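# Seat the orange-ringed plate on the block's pin

## Task

Put the plate with the orange ring down flat on the block, positioned over the post so that the block's pin passes through the plate's pin hole (of the plate's five small holes, the pin hole is the one that differs from the rest). The plate must stay seated without the robot holding it; at the end, release it and move the grippers away.

## Robot and tools

Robot: two arms, left_arm and right_arm, each with a parallel two-finger gripper. The names are labels only; they do not match the left or right side of any image. Loose parts may occasionally be tugged or pushed by an outside disturbance. Nothing may end up on the floor, and the arms must not collide with or shove each other hard.

Scene frame (used for printed states): origin on the table top midway between the arms, +x out over the table, +z up, left_arm on the +y side. Positions in metres, orientation as a quaternion in w,x,y,z order, velocities in m/s and rad/s. Printed hand positions can be slightly off, more so at long reach.

Gripper frame (used for commanded offsets): fingers point along the gripper's +z, and they open and close along its y axis. The reported position is the point between the pads with fingers closed, roughly 2 cm short of the fingertips; closing pushes the tips about 10 mm further along +z.

The 14-number row: used by execute_actions rows and by move's target. Always 14 numbers, each from -1 to 1, even when one arm is idle: left_arm dx, dy, dz, rx, ry, rz, opening, then right_arm in the same order. dx..rz are an offset, not a pose, expressed in that gripper's own axes, measured from the gripper's pose in the most recent result that showed it (before any such result in the scene, and for later calls inside one reply, from where the robot is when the action begins). A value of 1.0 equals 0.6 m of travel or 180 degrees; rx, ry, rz form a single rotation vector. Opening is absolute, not an offset: +1 fully open (0.084 m), -1 closed. Zeros do not mean stay still; they pull the gripper back to the reference pose. To hold an arm still, send the offset back to where it should be in the reply's first call, zeros afterwards, and always the opening it should keep.

execute_actions(actions, pictures): actions is a list holding one item or none. Empty list: just returns the current state. An item with rows (1 to 15 rows) and optional steps (at most 15, default 15) runs that many control steps of 1/30 s; each row is one step, the final row repeats if rows run out. Every row is measured from the same reference pose, not from the row before it. An item with only steps (up to 300) is a wait; it counts from the previous result, so your thinking time is included. pictures (true/false) chooses whether camera images come back; by default they do. A rejected call sends nothing.

move(target, speed): target is one 14-number row as above. Each gripper follows a straight line toward its target; both paths finish together, lasting between 0.5 and 10 s (cut off at 10 s). speed is the top path speed in m/s, 0.002 to 0.5, default 0.25; rotation is capped at twice that value in rad/s. Openings are sent when the move starts. Paths ignore obstacles and the other arm; grippers lag and may overshoot the speed, especially near full reach. Faster contact hits harder, and a target set deeper past a contact presses harder. The result adds a "move:" line giving the ending (done, off_target, moving, held, fault) and limits that acted (paced = pose clipped; held = some steps blocked, after which the arm may jump ahead fast), plus each gripper's distance to its target. If only one arm is named, the other finished.

wait(seconds): 0 to 10 s, sends nothing new.

zoom_image(camera, region): closer view of a region [x0, y0, x1, y1] in pixels of one camera's latest image, top-left origin, at most 504 by 504. Cameras: cam_head_left, cam_head_right, cam_left_wrist, cam_right_wrist, all 672x504.

finished_scene(scene): ends the current scene (pass its number) and reports whether the goal was met; irreversible. The goal must hold after release. Replying without any tool call ends everything.

Controller behaviour: each step, the commanded pose is clipped to within 70 mm and 16 degrees of the measured pose; inverse kinematics favours position over orientation. Long moves may need several actions; after an action the arm only drifts to its last clipped pose, so read the result and send the remainder. The "Hand target" line shows where each arm is currently driven. "pose unreachable" and HELD mark steps the clearance check altered or blocked. Joint limits (rad): waist ±6.283, shoulder -2.059 to 2.094, elbow -3.927 to 0.192, forearm roll ±6.283, wrist pitch -1.693 to 3.142, wrist roll ±6.283. The simulation keeps running while you think.

Gripping: grip_measured is the actual finger opening on the command scale. To hold something, command an opening clearly below grip_measured; the gap sets squeeze force (about 24 N per pad max, for parts up to ~6 cm). Fast closing can squeeze harder. Re-sending grip_measured still presses lightly.

Hazards: contact torque reaching a joint's load limit (waist and shoulder 44.5, elbow and forearm roll 26.7, wrist pitch and wrist roll 17.8 N m, held weight included) triggers a torque fault: the arm backs off, freezes 10 s and drops the rest of the call. Holding loads heats motors; a MOTOR HOT line appears from 65 °C and at 80 °C the arm is braked until cool (OVER-TEMPERATURE FAULT). Avoid drops, slips, slams, hard hits and heavy pushing; move smoothly and efficiently.

Each tool is called after "Request:" as name([rows], argument=value, ...), one row to a line, values as JSON.

## Session

Request:
execute_actions(actions=[])

Scene clock: 0.00 s of 5100.00 s.
left_arm: end_effector_position=(+0.2697, +0.1118, +0.2510) grip_measured=+1.00 end_effector_quat_wxyz=(-0.346, +0.479, +0.778, +0.214) end_effector_velocity=(+0.001, +0.000, +0.000) end_effector_angular_velocity=(-0.000, -0.002, +0.001) | right_arm: end_effector_position=(+0.0602, -0.5967, +0.3296) grip_measured=+1.00 end_effector_quat_wxyz=(+0.714, -0.577, +0.391, +0.066) end_effector_velocity=(+0.001, -0.000, +0.000) end_effector_angular_velocity=(-0.001, -0.003, -0.002)
Joint positions: left_arm=[-0.769  0.388 -1.634  0.173  2.067 -2.924  0.084] | right_arm=[-1.808  0.077 -0.981  0.348  2.474 -0.61   0.084]
Joint velocities: left_arm=[ 0.001 -0.    -0.     0.001 -0.001 -0.001  0.   ] | right_arm=[ 0.     0.    -0.     0.003  0.001 -0.    -0.   ]
Hand target (left_arm): +0.270, +0.112, +0.251; -0.346, +0.479, +0.778, +0.214
Hand target (right_arm): +0.060, -0.597, +0.330; +0.714, -0.577, +0.391, +0.066

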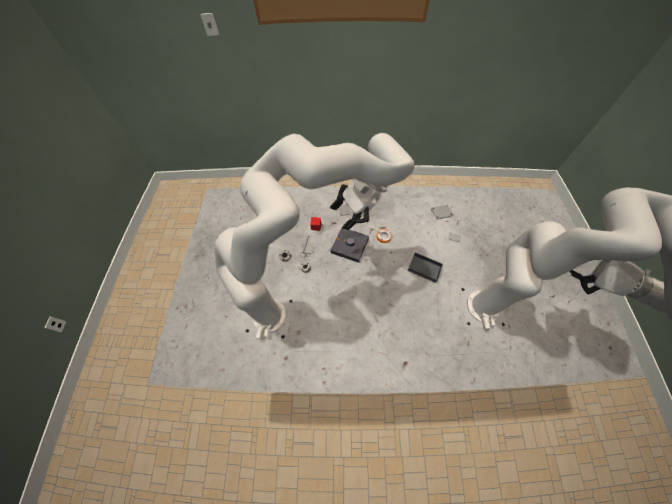

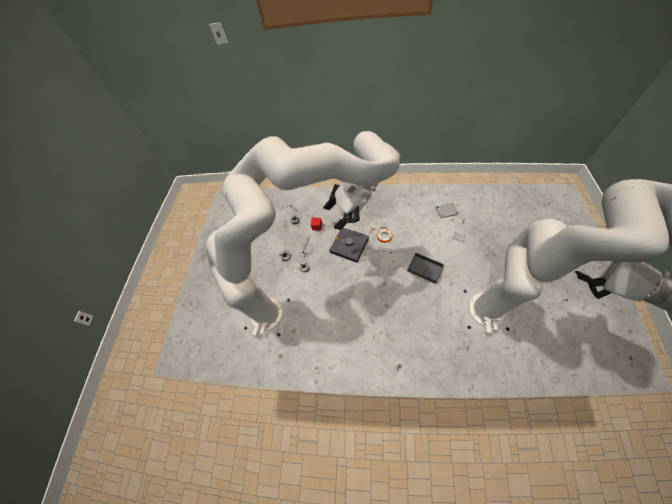

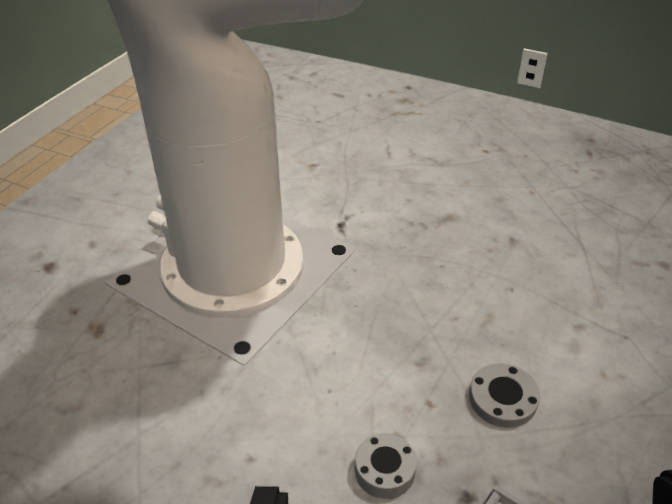

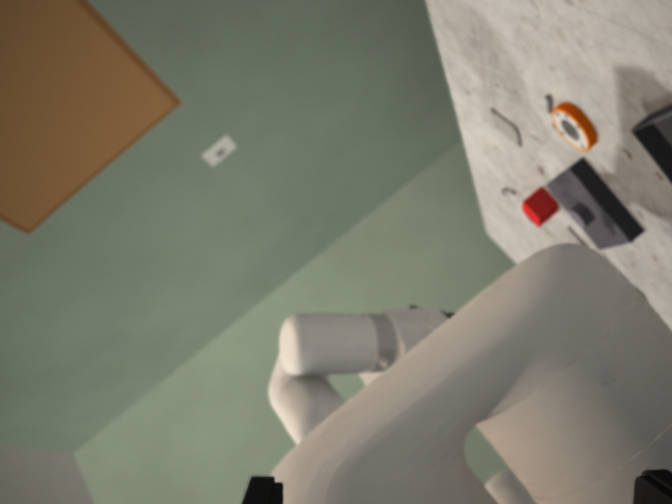

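Request:
zoom_image(camera="cam_head_left", region=[270, 180, 470, 300])

Request:
zoom_image(camera="cam_head_right", region=[270, 180, 470, 300])

Region (270, 180, 470, 300) of cam_head_left's 672x504 image, scaled by 2.520, with more detail than that image has; it fills the top 302 rows of this view, and the rest is white.

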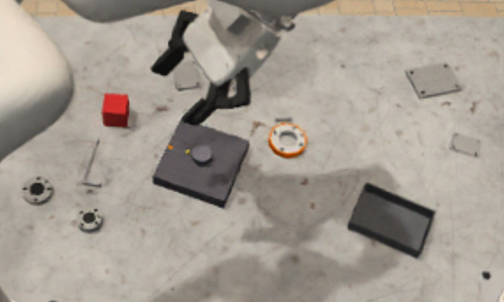

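Region (270, 180, 470, 300) of cam_head_right's 672x504 image, scaled by 2.520, with more detail than that image has; it fills the top 302 rows of this view, and the rest is white.

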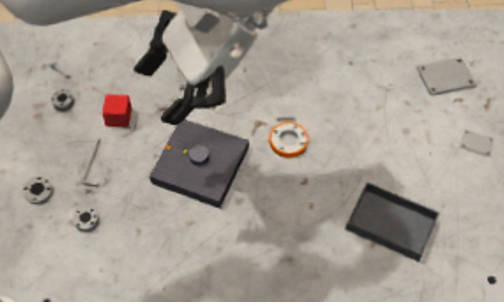

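Request:
move(target=[-0.17,-0.016,-0.188,0,-0.267,0,1, 0,0,0,0,0,0,1], speed=0.3)

Scene clock: 13.90 s of 5100.00 s.
left_arm: end_effector_position=(+0.3297, -0.0281, +0.2505) grip_measured=+1.00 end_effector_quat_wxyz=(+0.001, +0.525, +0.851, +0.002) end_effector_velocity=(+0.001, -0.001, +0.001) end_effector_angular_velocity=(-0.010, -0.005, +0.000) | right_arm: end_effector_position=(+0.0602, -0.5967, +0.3296) grip_measured=+1.00 end_effector_quat_wxyz=(+0.714, -0.577, +0.391, +0.066) end_effector_velocity=(-0.000, +0.000, -0.000) end_effector_angular_velocity=(-0.001, +0.000, +0.000)
Joint positions: left_arm=[-0.762  0.156 -1.396  0.005  1.239 -2.932  0.084] | right_arm=[-1.808  0.077 -0.981  0.348  2.474 -0.61   0.084]
Joint velocities: left_arm=[ 0.001 -0.004  0.006 -0.003 -0.013  0.001  0.   ] | right_arm=[ 0.    -0.     0.    -0.001 -0.001 -0.001  0.   ]
Hand target (left_arm): +0.330, -0.028, +0.251; +0.002, +0.525, +0.851, +0.002
Hand target (right_arm): +0.060, -0.597, +0.330; +0.714, -0.577, +0.391, +0.066
Off the commanded pose (left_arm): 0.000 m, 0 deg.
Off the commanded pose (right_arm): 0.000 m, 0 deg.
After step 90, 9.00 s passed at rest.
move: done

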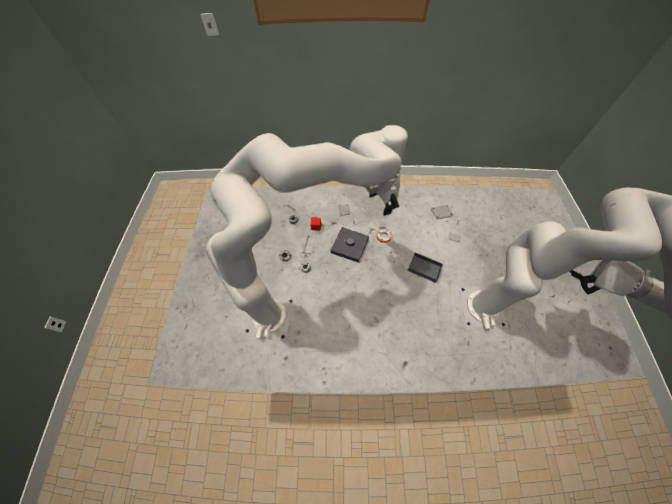

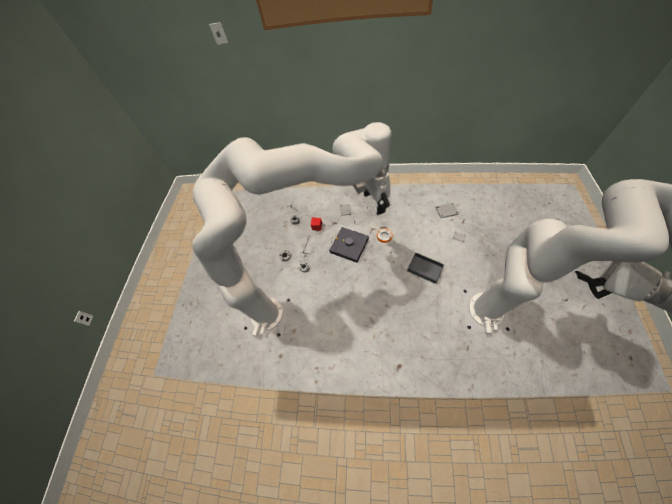

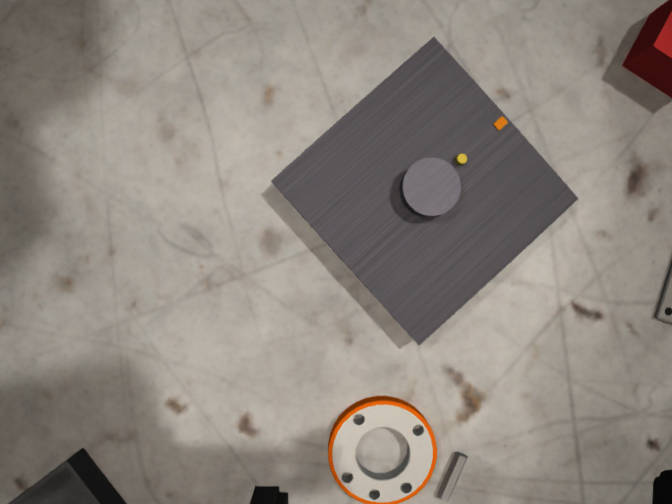

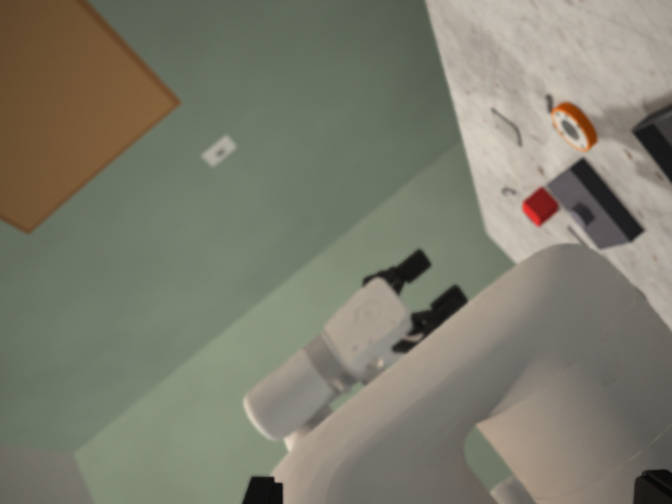

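Request:
zoom_image(camera="cam_left_wrist", region=[283, 354, 483, 504])

Request:
zoom_image(camera="cam_left_wrist", region=[340, 90, 540, 240])

Region (283, 354, 483, 504) of cam_left_wrist's 672x504 image, scaled by 2.520, with more detail than that image has; it fills the top 378 rows of this view, and the rest is white.

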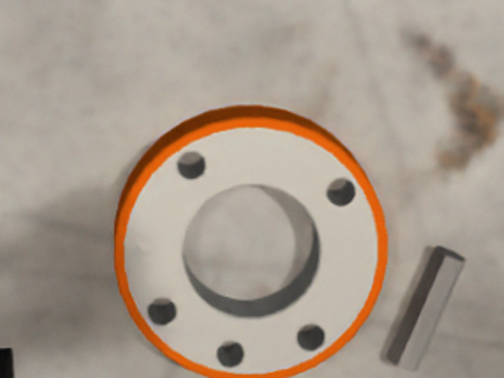

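Region (340, 90, 540, 240) of cam_left_wrist's 672x504 image, scaled by 2.520, with more detail than that image has; it fills the top 378 rows of this view, and the rest is white.

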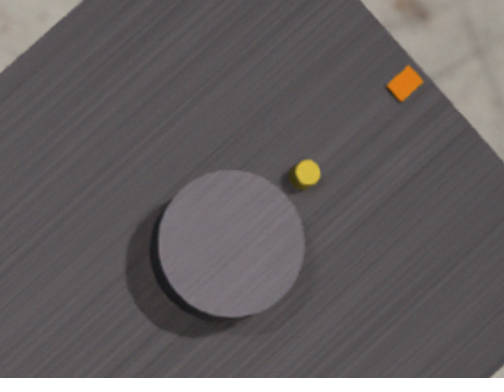

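Request:
move(target=[0,0,0.1667,0,0,0,1, 0,0,0,0,0,0,1], speed=0.25)

Scene clock: 30.57 s of 5100.00 s.
left_arm: end_effector_position=(+0.3304, -0.0282, +0.1516) grip_measured=+1.00 end_effector_quat_wxyz=(+0.002, +0.525, +0.851, +0.002) end_effector_velocity=(-0.002, +0.003, -0.009) end_effector_angular_velocity=(+0.010, +0.008, +0.001) | right_arm: end_effector_position=(+0.0602, -0.5967, +0.3296) grip_measured=+1.00 end_effector_quat_wxyz=(+0.714, -0.577, +0.391, +0.066) end_effector_velocity=(-0.001, +0.000, -0.000) end_effector_angular_velocity=(-0.001, +0.002, +0.000)
Joint positions: left_arm=[-0.761  0.239 -1.214  0.006  0.972 -2.933  0.084] | right_arm=[-1.808  0.077 -0.981  0.348  2.474 -0.61   0.084]
Joint velocities: left_arm=[ 0.001  0.01   0.012  0.    -0.009 -0.001 -0.   ] | right_arm=[-0.001 -0.    -0.    -0.002 -0.001 -0.     0.   ]
Hand target (left_arm): +0.330, -0.028, +0.151; +0.001, +0.525, +0.851, +0.002
Hand target (right_arm): +0.060, -0.597, +0.330; +0.714, -0.577, +0.391, +0.066
Off the commanded pose (left_arm): 0.001 m, 0 deg.
Off the commanded pose (right_arm): 0.000 m, 0 deg.
After step 90, 12.77 s passed at rest.
move: done

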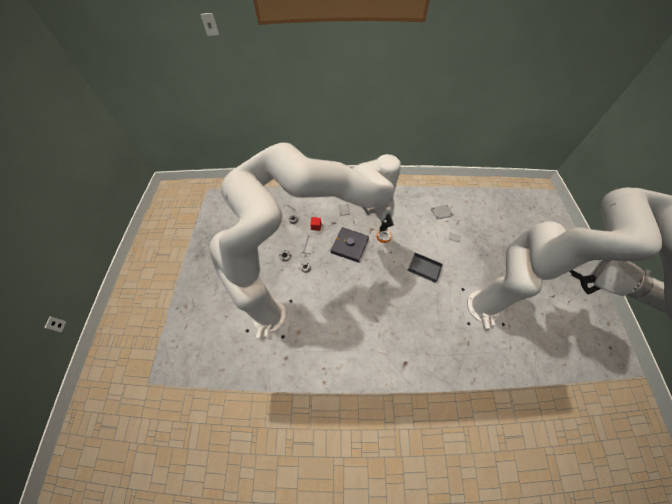

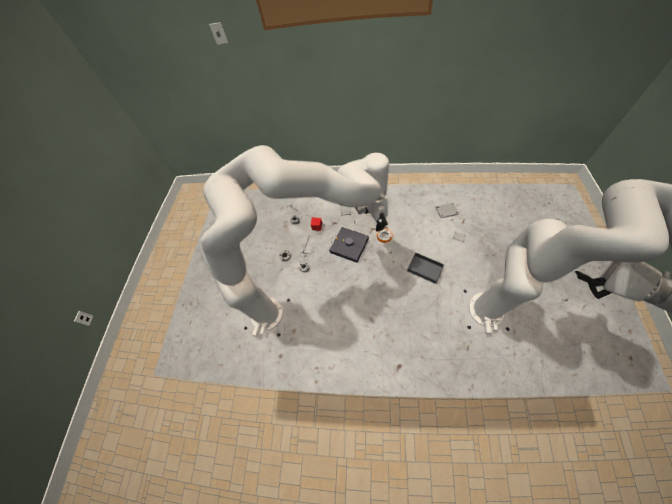

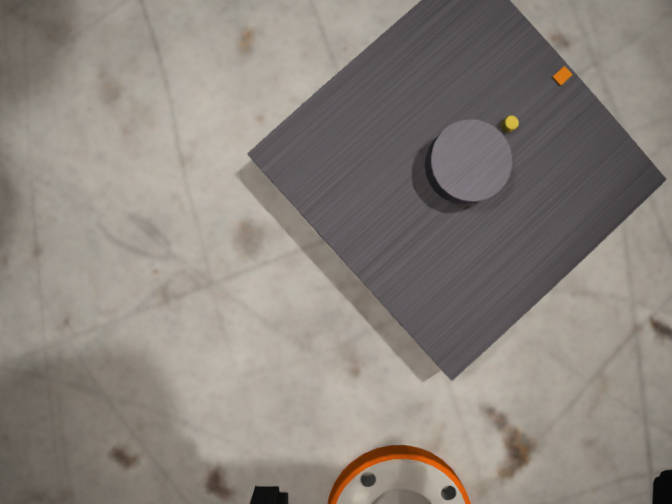

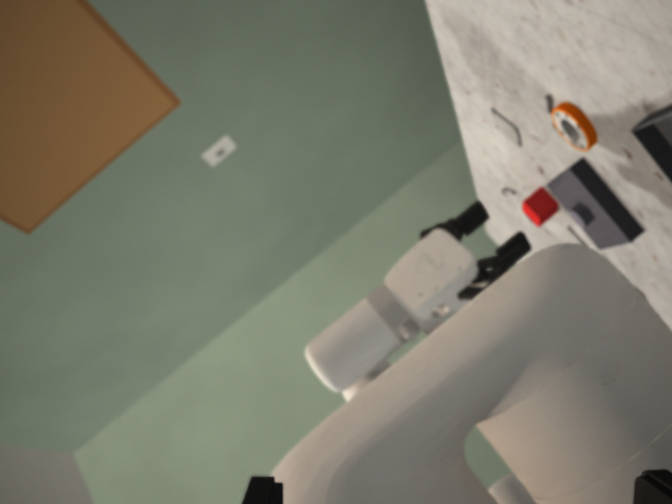

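Request:
move(target=[-0.0833,0,0,0,0,0,1, 0,0,0,0,0,0,1], speed=0.25)

Request:
move(target=[0,0,0,0,0,0.25,1, 0,0,0,0,0,0,1], speed=0.4)

Scene clock: 47.97 s of 5100.00 s.
left_arm: end_effector_position=(+0.3529, -0.0726, +0.1518) grip_measured=+1.00 end_effector_quat_wxyz=(+0.002, +0.525, +0.851, +0.002) end_effector_velocity=(+0.001, -0.002, +0.001) end_effector_angular_velocity=(-0.001, +0.000, +0.001) | right_arm: end_effector_position=(+0.0602, -0.5967, +0.3296) grip_measured=+1.00 end_effector_quat_wxyz=(+0.714, -0.577, +0.391, +0.066) end_effector_velocity=(+0.000, +0.000, +0.000) end_effector_angular_velocity=(+0.000, -0.002, +0.001)
Joint positions: left_arm=[-0.779  0.4   -1.444  0.005  1.041 -2.951  0.084] | right_arm=[-1.808  0.077 -0.981  0.348  2.474 -0.61   0.084]
Joint velocities: left_arm=[-0.     0.006 -0.012 -0.001  0.005 -0.001  0.   ] | right_arm=[ 0.002 -0.     0.     0.001  0.001 -0.001  0.   ]
Hand target (left_arm): +0.353, -0.073, +0.152; +0.002, +0.525, +0.851, +0.002
Hand target (right_arm): +0.060, -0.597, +0.330; +0.714, -0.577, +0.391, +0.066
Off the commanded pose (left_arm): 0.000 m, 0 deg.
Off the commanded pose (right_arm): 0.000 m, 0 deg.
After step 90, 13.53 s passed at rest.
move: done

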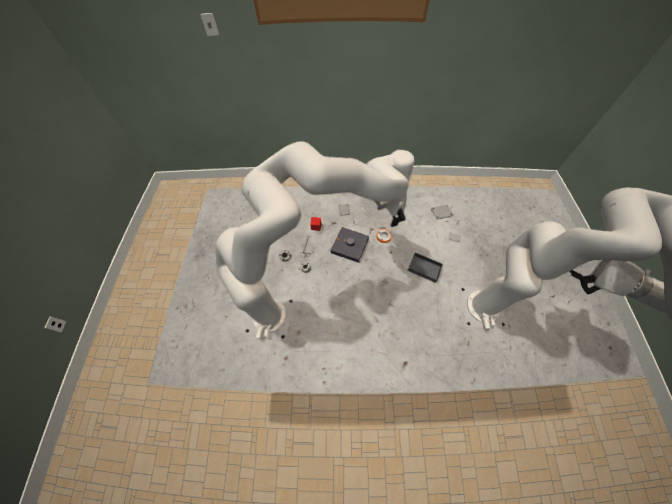

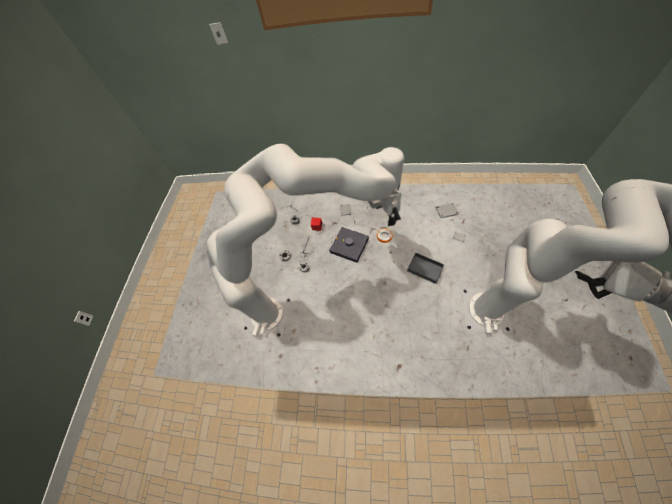

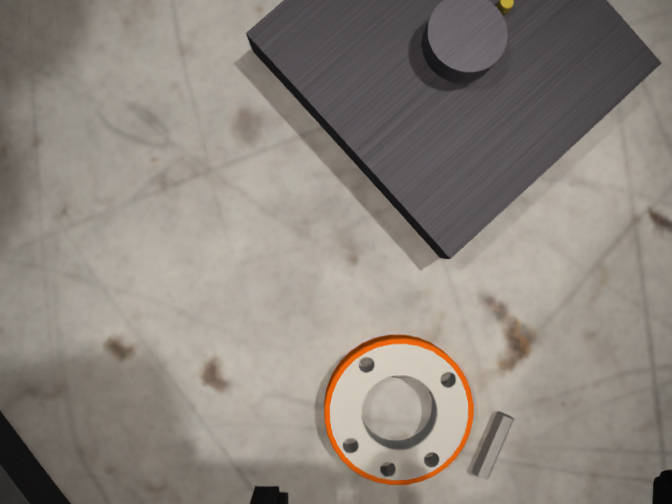

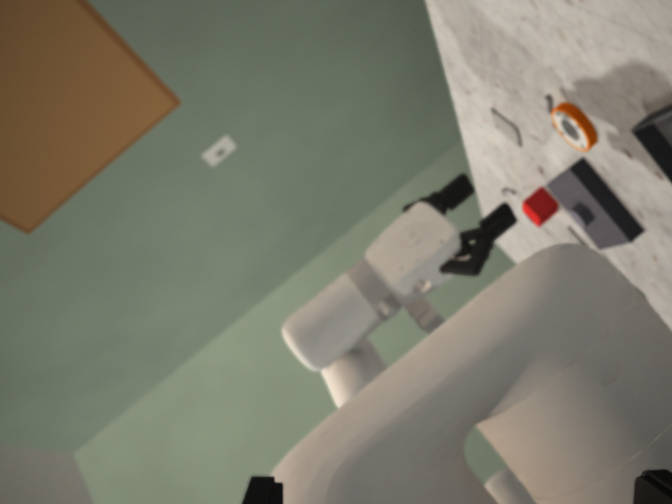

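Scene clock: 49.50 s of 5100.00 s.
left_arm: end_effector_position=(+0.3529, -0.0726, +0.1518) grip_measured=+1.00 end_effector_quat_wxyz=(+0.001, +0.811, +0.585, +0.002) end_effector_velocity=(-0.000, -0.001, +0.000) end_effector_angular_velocity=(-0.001, +0.001, -0.009) | right_arm: end_effector_position=(+0.0602, -0.5967, +0.3296) grip_measured=+1.00 end_effector_quat_wxyz=(+0.714, -0.577, +0.391, +0.066) end_effector_velocity=(-0.000, +0.000, -0.000) end_effector_angular_velocity=(-0.001, +0.002, +0.001)
Joint positions: left_arm=[-0.779  0.4   -1.444  0.006  1.041 -2.166  0.084] | right_arm=[-1.808  0.077 -0.981  0.348  2.474 -0.61   0.084]
Joint velocities: left_arm=[-0.001  0.    -0.001 -0.002 -0.     0.01  -0.   ] | right_arm=[ 0.001 -0.     0.    -0.001 -0.001 -0.     0.   ]
Hand target (left_arm): +0.353, -0.073, +0.152; +0.001, +0.811, +0.585, +0.002
Hand target (right_arm): +0.060, -0.597, +0.330; +0.714, -0.577, +0.391, +0.066
Off the commanded pose (left_arm): 0.000 m, 0 deg.
Off the commanded pose (right_arm): 0.000 m, 0 deg.
move: done

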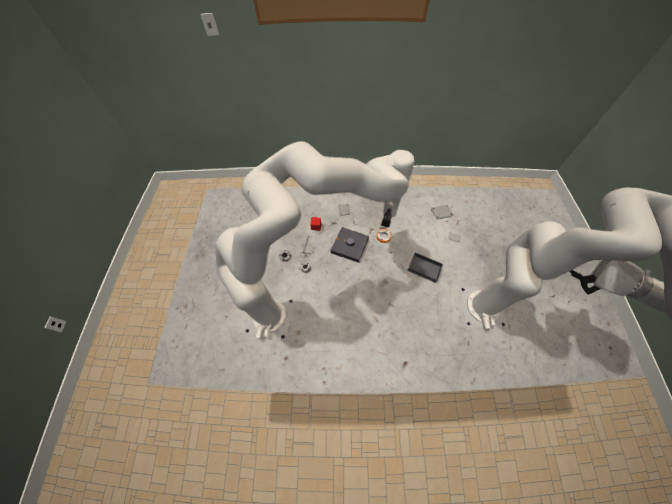

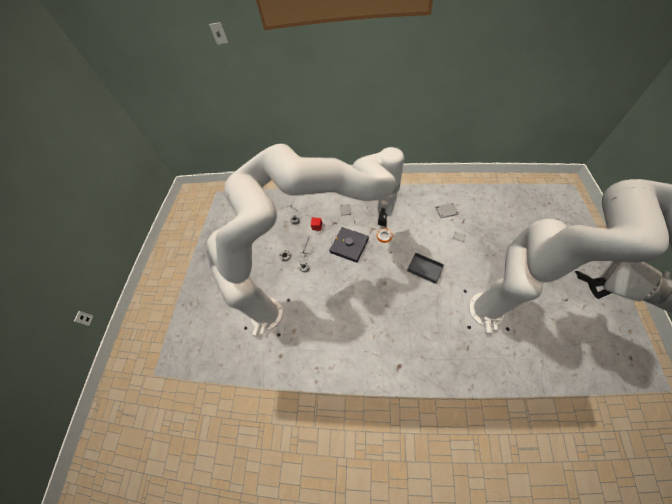

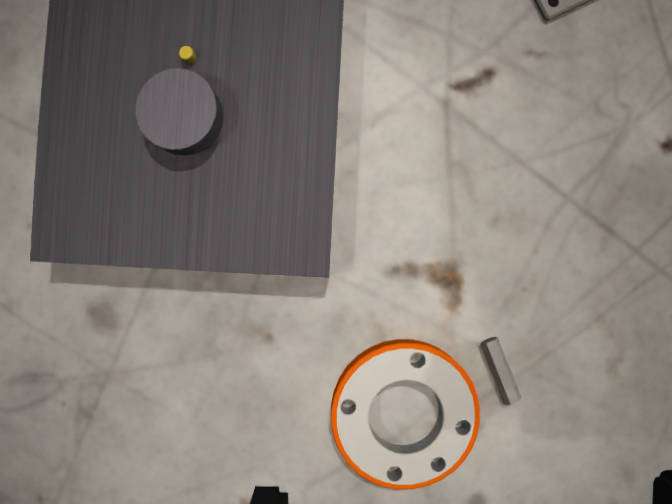

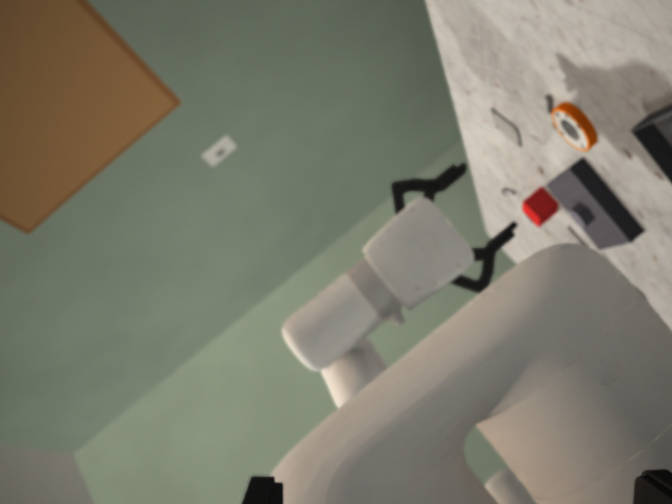

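Request:
zoom_image(camera="cam_left_wrist", region=[305, 330, 505, 500])

Region (305, 330, 505, 500) of cam_left_wrist's 672x504 image, scaled by 2.520, with more detail than that image has; it fills the top 428 rows of this view, and the rest is white.

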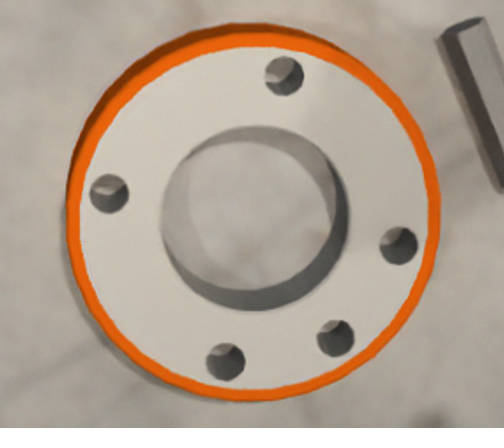

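Request:
move(target=[-0.008,-0.0017,0,0,0,0.611,1, 0,0,0,0,0,0,1], speed=0.5)

Request:
zoom_image(camera="cam_left_wrist", region=[260, 304, 526, 504])

Scene clock: 77.30 s of 5100.00 s.
left_arm: end_effector_position=(+0.3504, -0.0769, +0.1518) grip_measured=+1.00 end_effector_quat_wxyz=(-0.001, +0.945, -0.328, +0.003) end_effector_velocity=(-0.001, +0.000, -0.001) end_effector_angular_velocity=(+0.002, +0.002, -0.015) | right_arm: end_effector_position=(+0.0602, -0.5967, +0.3296) grip_measured=+1.00 end_effector_quat_wxyz=(+0.714, -0.577, +0.391, +0.066) end_effector_velocity=(+0.000, +0.000, +0.000) end_effector_angular_velocity=(+0.000, -0.001, +0.002)
Joint positions: left_arm=[-0.787  0.406 -1.453  0.006  1.044 -0.256  0.084] | right_arm=[-1.808  0.077 -0.981  0.348  2.474 -0.61   0.084]
Joint velocities: left_arm=[-0.001  0.001  0.001 -0.     0.001  0.014  0.   ] | right_arm=[ 0.002  0.     0.     0.     0.    -0.001  0.   ]
Hand target (left_arm): +0.350, -0.077, +0.152; -0.001, +0.945, -0.328, +0.003
Hand target (right_arm): +0.060, -0.597, +0.330; +0.714, -0.577, +0.391, +0.066
Off the commanded pose (left_arm): 0.000 m, 0 deg.
Off the commanded pose (right_arm): 0.000 m, 0 deg.
After step 90, 22.30 s passed at rest.
move: done

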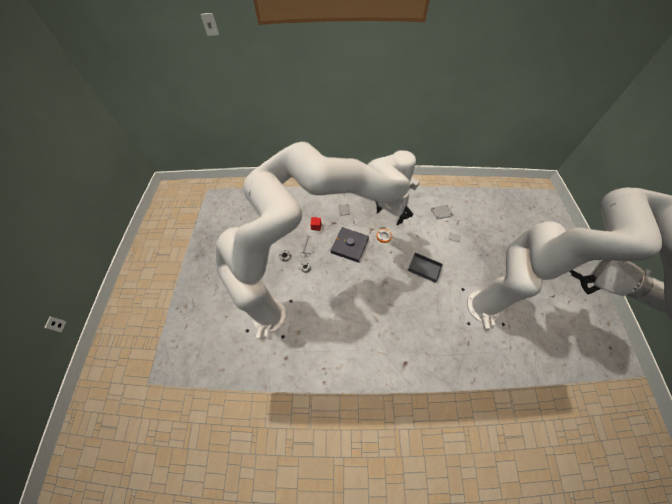

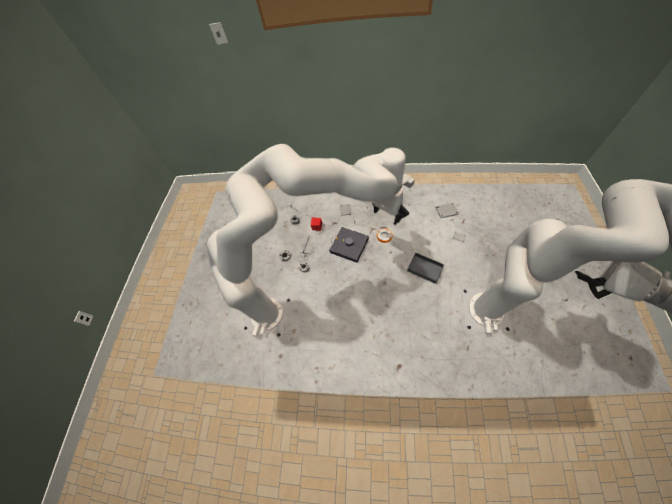

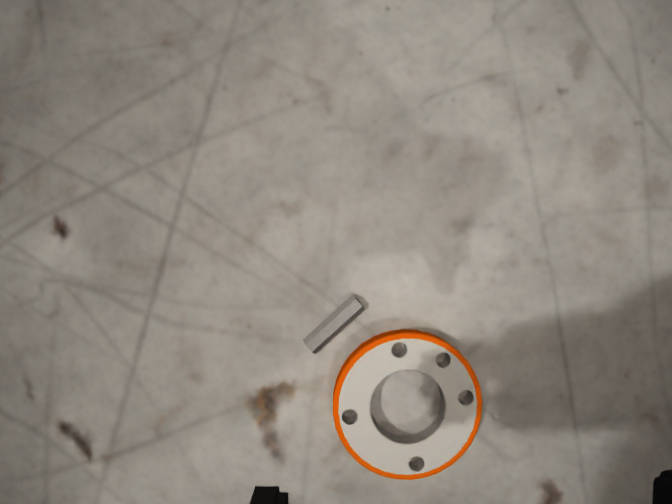

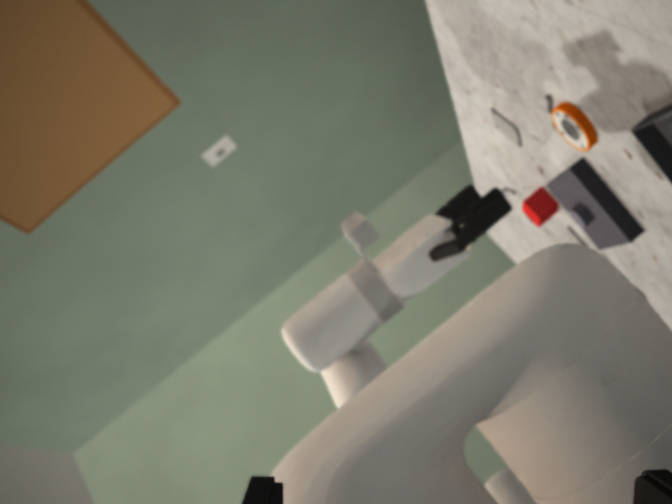

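Region (260, 304, 526, 504) of cam_left_wrist's 672x504 image, scaled by 1.895, with more detail than that image has; it fills the top 379 rows of this view, and the rest is white.

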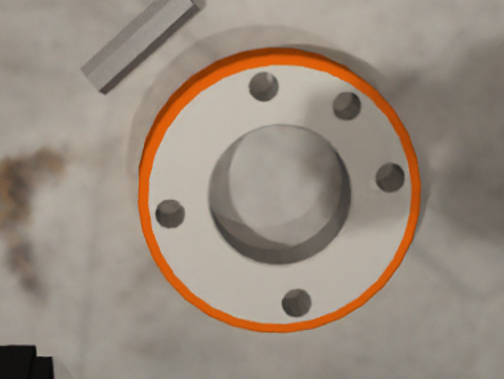

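Request:
move(target=[0,0,0.2,0,0,0,1, 0,0,0,0,0,0,1], speed=0.2)

Request:
zoom_image(camera="cam_head_left", region=[340, 190, 440, 265])

Scene clock: 81.30 s of 5100.00 s.
left_arm: end_effector_position=(+0.3515, -0.0771, +0.0326) grip_measured=+1.00 end_effector_quat_wxyz=(-0.001, +0.945, -0.327, +0.003) end_effector_velocity=(-0.002, +0.003, -0.007) end_effector_angular_velocity=(+0.009, +0.007, +0.001) | right_arm: end_effector_position=(+0.0602, -0.5967, +0.3296) grip_measured=+1.00 end_effector_quat_wxyz=(+0.714, -0.577, +0.391, +0.066) end_effector_velocity=(+0.000, -0.000, -0.000) end_effector_angular_velocity=(-0.001, -0.001, -0.000)
Joint positions: left_arm=[-0.785  0.588 -1.363  0.007  0.771 -0.257  0.084] | right_arm=[-1.808  0.077 -0.981  0.348  2.474 -0.61   0.084]
Joint velocities: left_arm=[-0.     0.01   0.005 -0.    -0.003 -0.    -0.   ] | right_arm=[ 0.001  0.     0.     0.001 -0.001 -0.001  0.   ]
Hand target (left_arm): +0.351, -0.077, +0.032; -0.001, +0.945, -0.328, +0.003
Hand target (right_arm): +0.060, -0.597, +0.330; +0.714, -0.577, +0.391, +0.066
Off the commanded pose (left_arm): 0.001 m, 0 deg.
Off the commanded pose (right_arm): 0.000 m, 0 deg.
move: done

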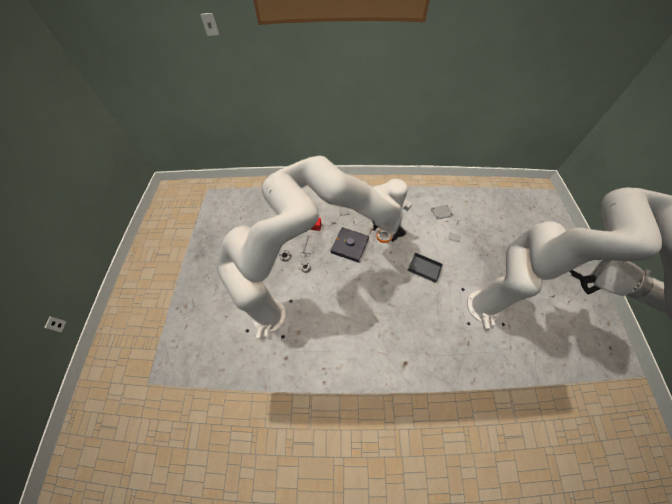

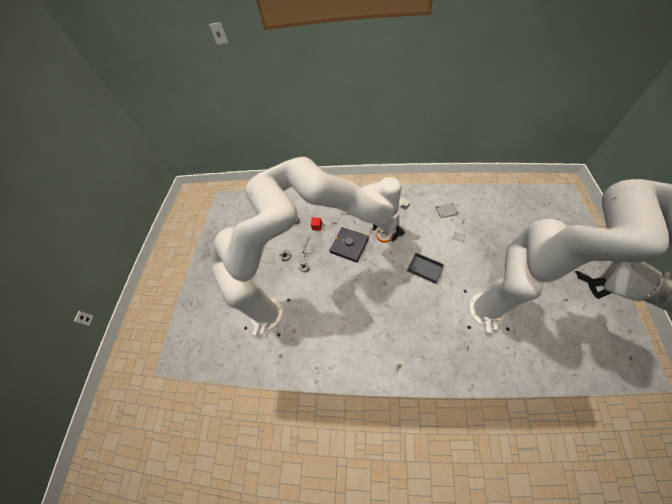

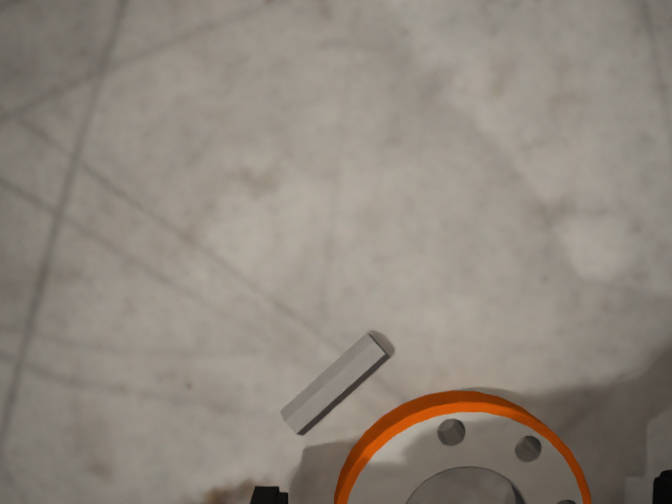

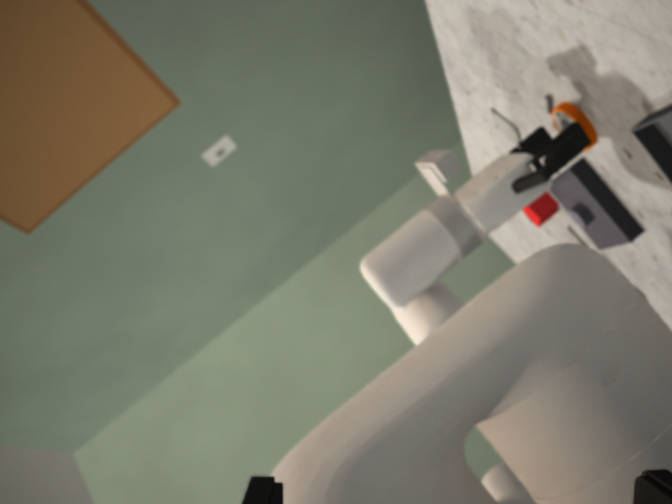

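Region (340, 190, 440, 265) of cam_head_left's 672x504 image, scaled by 5.040, with more detail than that image has; it fills the top 378 rows of this view, and the rest is white.

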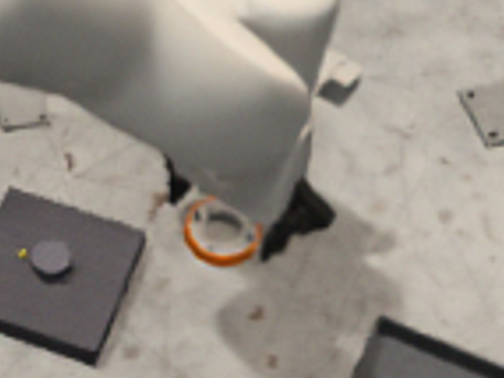

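Request:
move(target=[-0.0035,0.001,0.027,0,0,0,1, 0,0,0,0,0,0,1], speed=0.05)

Request:
zoom_image(camera="cam_right_wrist", region=[480, 70, 672, 214])

Scene clock: 88.07 s of 5100.00 s.
left_arm: end_effector_position=(+0.3497, -0.0764, +0.0167) grip_measured=+1.00 end_effector_quat_wxyz=(-0.001, +0.945, -0.327, +0.003) end_effector_velocity=(+0.002, -0.001, +0.001) end_effector_angular_velocity=(-0.004, -0.004, +0.000) | right_arm: end_effector_position=(+0.0602, -0.5967, +0.3296) grip_measured=+1.00 end_effector_quat_wxyz=(+0.714, -0.577, +0.391, +0.066) end_effector_velocity=(-0.000, -0.000, -0.000) end_effector_angular_velocity=(-0.000, +0.001, -0.000)
Joint positions: left_arm=[-0.787  0.614 -1.353  0.008  0.735 -0.259  0.084] | right_arm=[-1.808  0.077 -0.981  0.348  2.474 -0.61   0.084]
Joint velocities: left_arm=[ 0.001  0.001 -0.002  0.001 -0.004 -0.    -0.   ] | right_arm=[-0.    -0.     0.    -0.001 -0.001  0.001  0.   ]
Hand target (left_arm): +0.350, -0.076, +0.016; -0.001, +0.945, -0.327, +0.003
Hand target (right_arm): +0.060, -0.597, +0.330; +0.714, -0.577, +0.391, +0.066
Off the commanded pose (left_arm): 0.000 m, 0 deg.
Off the commanded pose (right_arm): 0.000 m, 0 deg.
After step 90, 3.00 s passed at rest.
move: done

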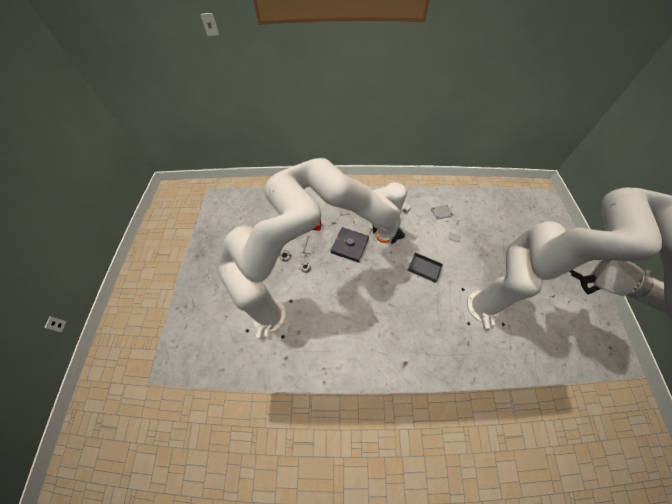

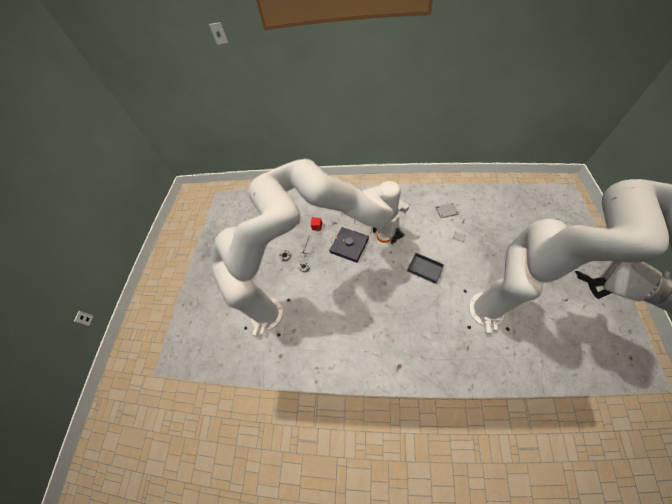

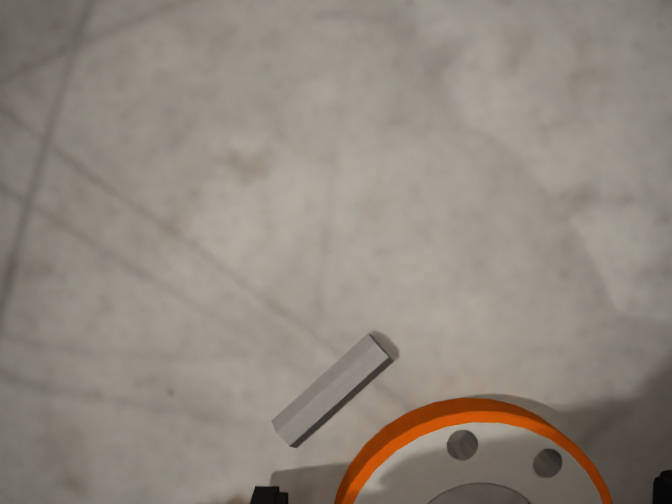

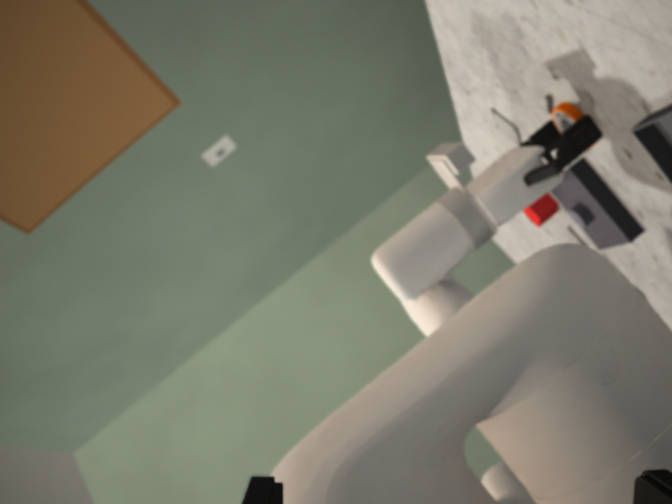

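Region (480, 70, 672, 214) of cam_right_wrist's 672x504 image, scaled by 2.625, with more detail than that image has; it fills the top 378 rows of this view, and the rest is white.

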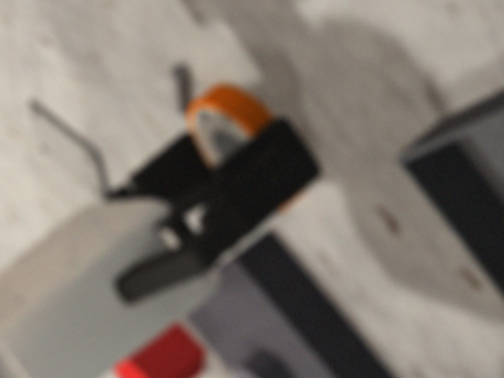

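Request:
move(target=[0,0,0,0,0,0,-0.4, 0,0,0,0,0,0,1], speed=0.05)

Scene clock: 90.60 s of 5100.00 s.
left_arm: end_effector_position=(+0.3502, -0.0771, +0.0176) grip_measured=+0.45 end_effector_quat_wxyz=(-0.000, +0.945, -0.327, +0.004) end_effector_velocity=(+0.000, +0.001, -0.001) end_effector_angular_velocity=(+0.002, +0.001, +0.000) | right_arm: end_effector_position=(+0.0602, -0.5967, +0.3296) grip_measured=+1.00 end_effector_quat_wxyz=(+0.714, -0.577, +0.391, +0.066) end_effector_velocity=(+0.000, -0.000, +0.001) end_effector_angular_velocity=(+0.000, -0.002, -0.000)
Joint positions: left_arm=[-0.787  0.613 -1.354  0.008  0.734 -0.259  0.063] | right_arm=[-1.808  0.077 -0.981  0.348  2.474 -0.61   0.084]
Joint velocities: left_arm=[ 0.001  0.001  0.     0.001  0.001 -0.     0.   ] | right_arm=[ 0.     0.    -0.001  0.002  0.002 -0.    -0.   ]
Hand target (left_arm): +0.350, -0.076, +0.017; -0.001, +0.945, -0.327, +0.003
Hand target (right_arm): +0.060, -0.597, +0.330; +0.714, -0.577, +0.391, +0.066
Off the commanded pose (left_arm): 0.001 m, 0 deg.
Off the commanded pose (right_arm): 0.000 m, 0 deg.
move: done

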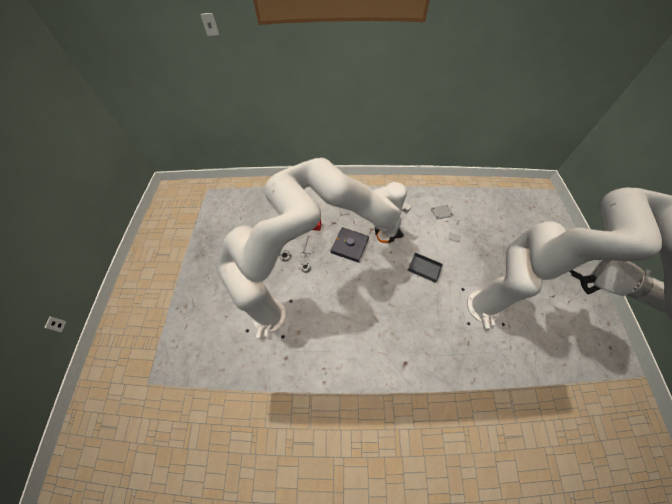

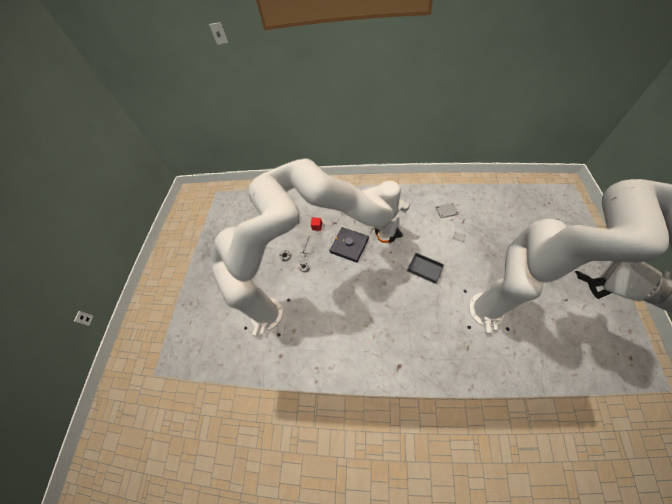

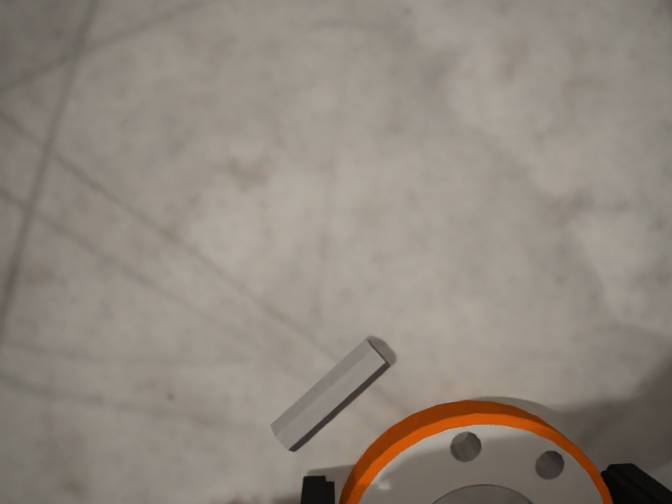

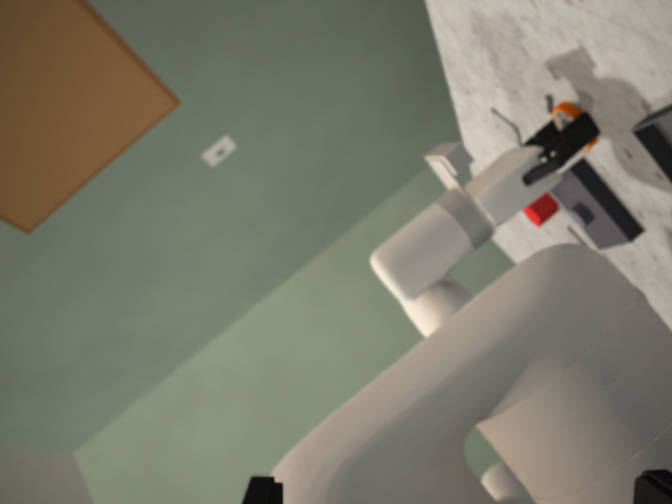

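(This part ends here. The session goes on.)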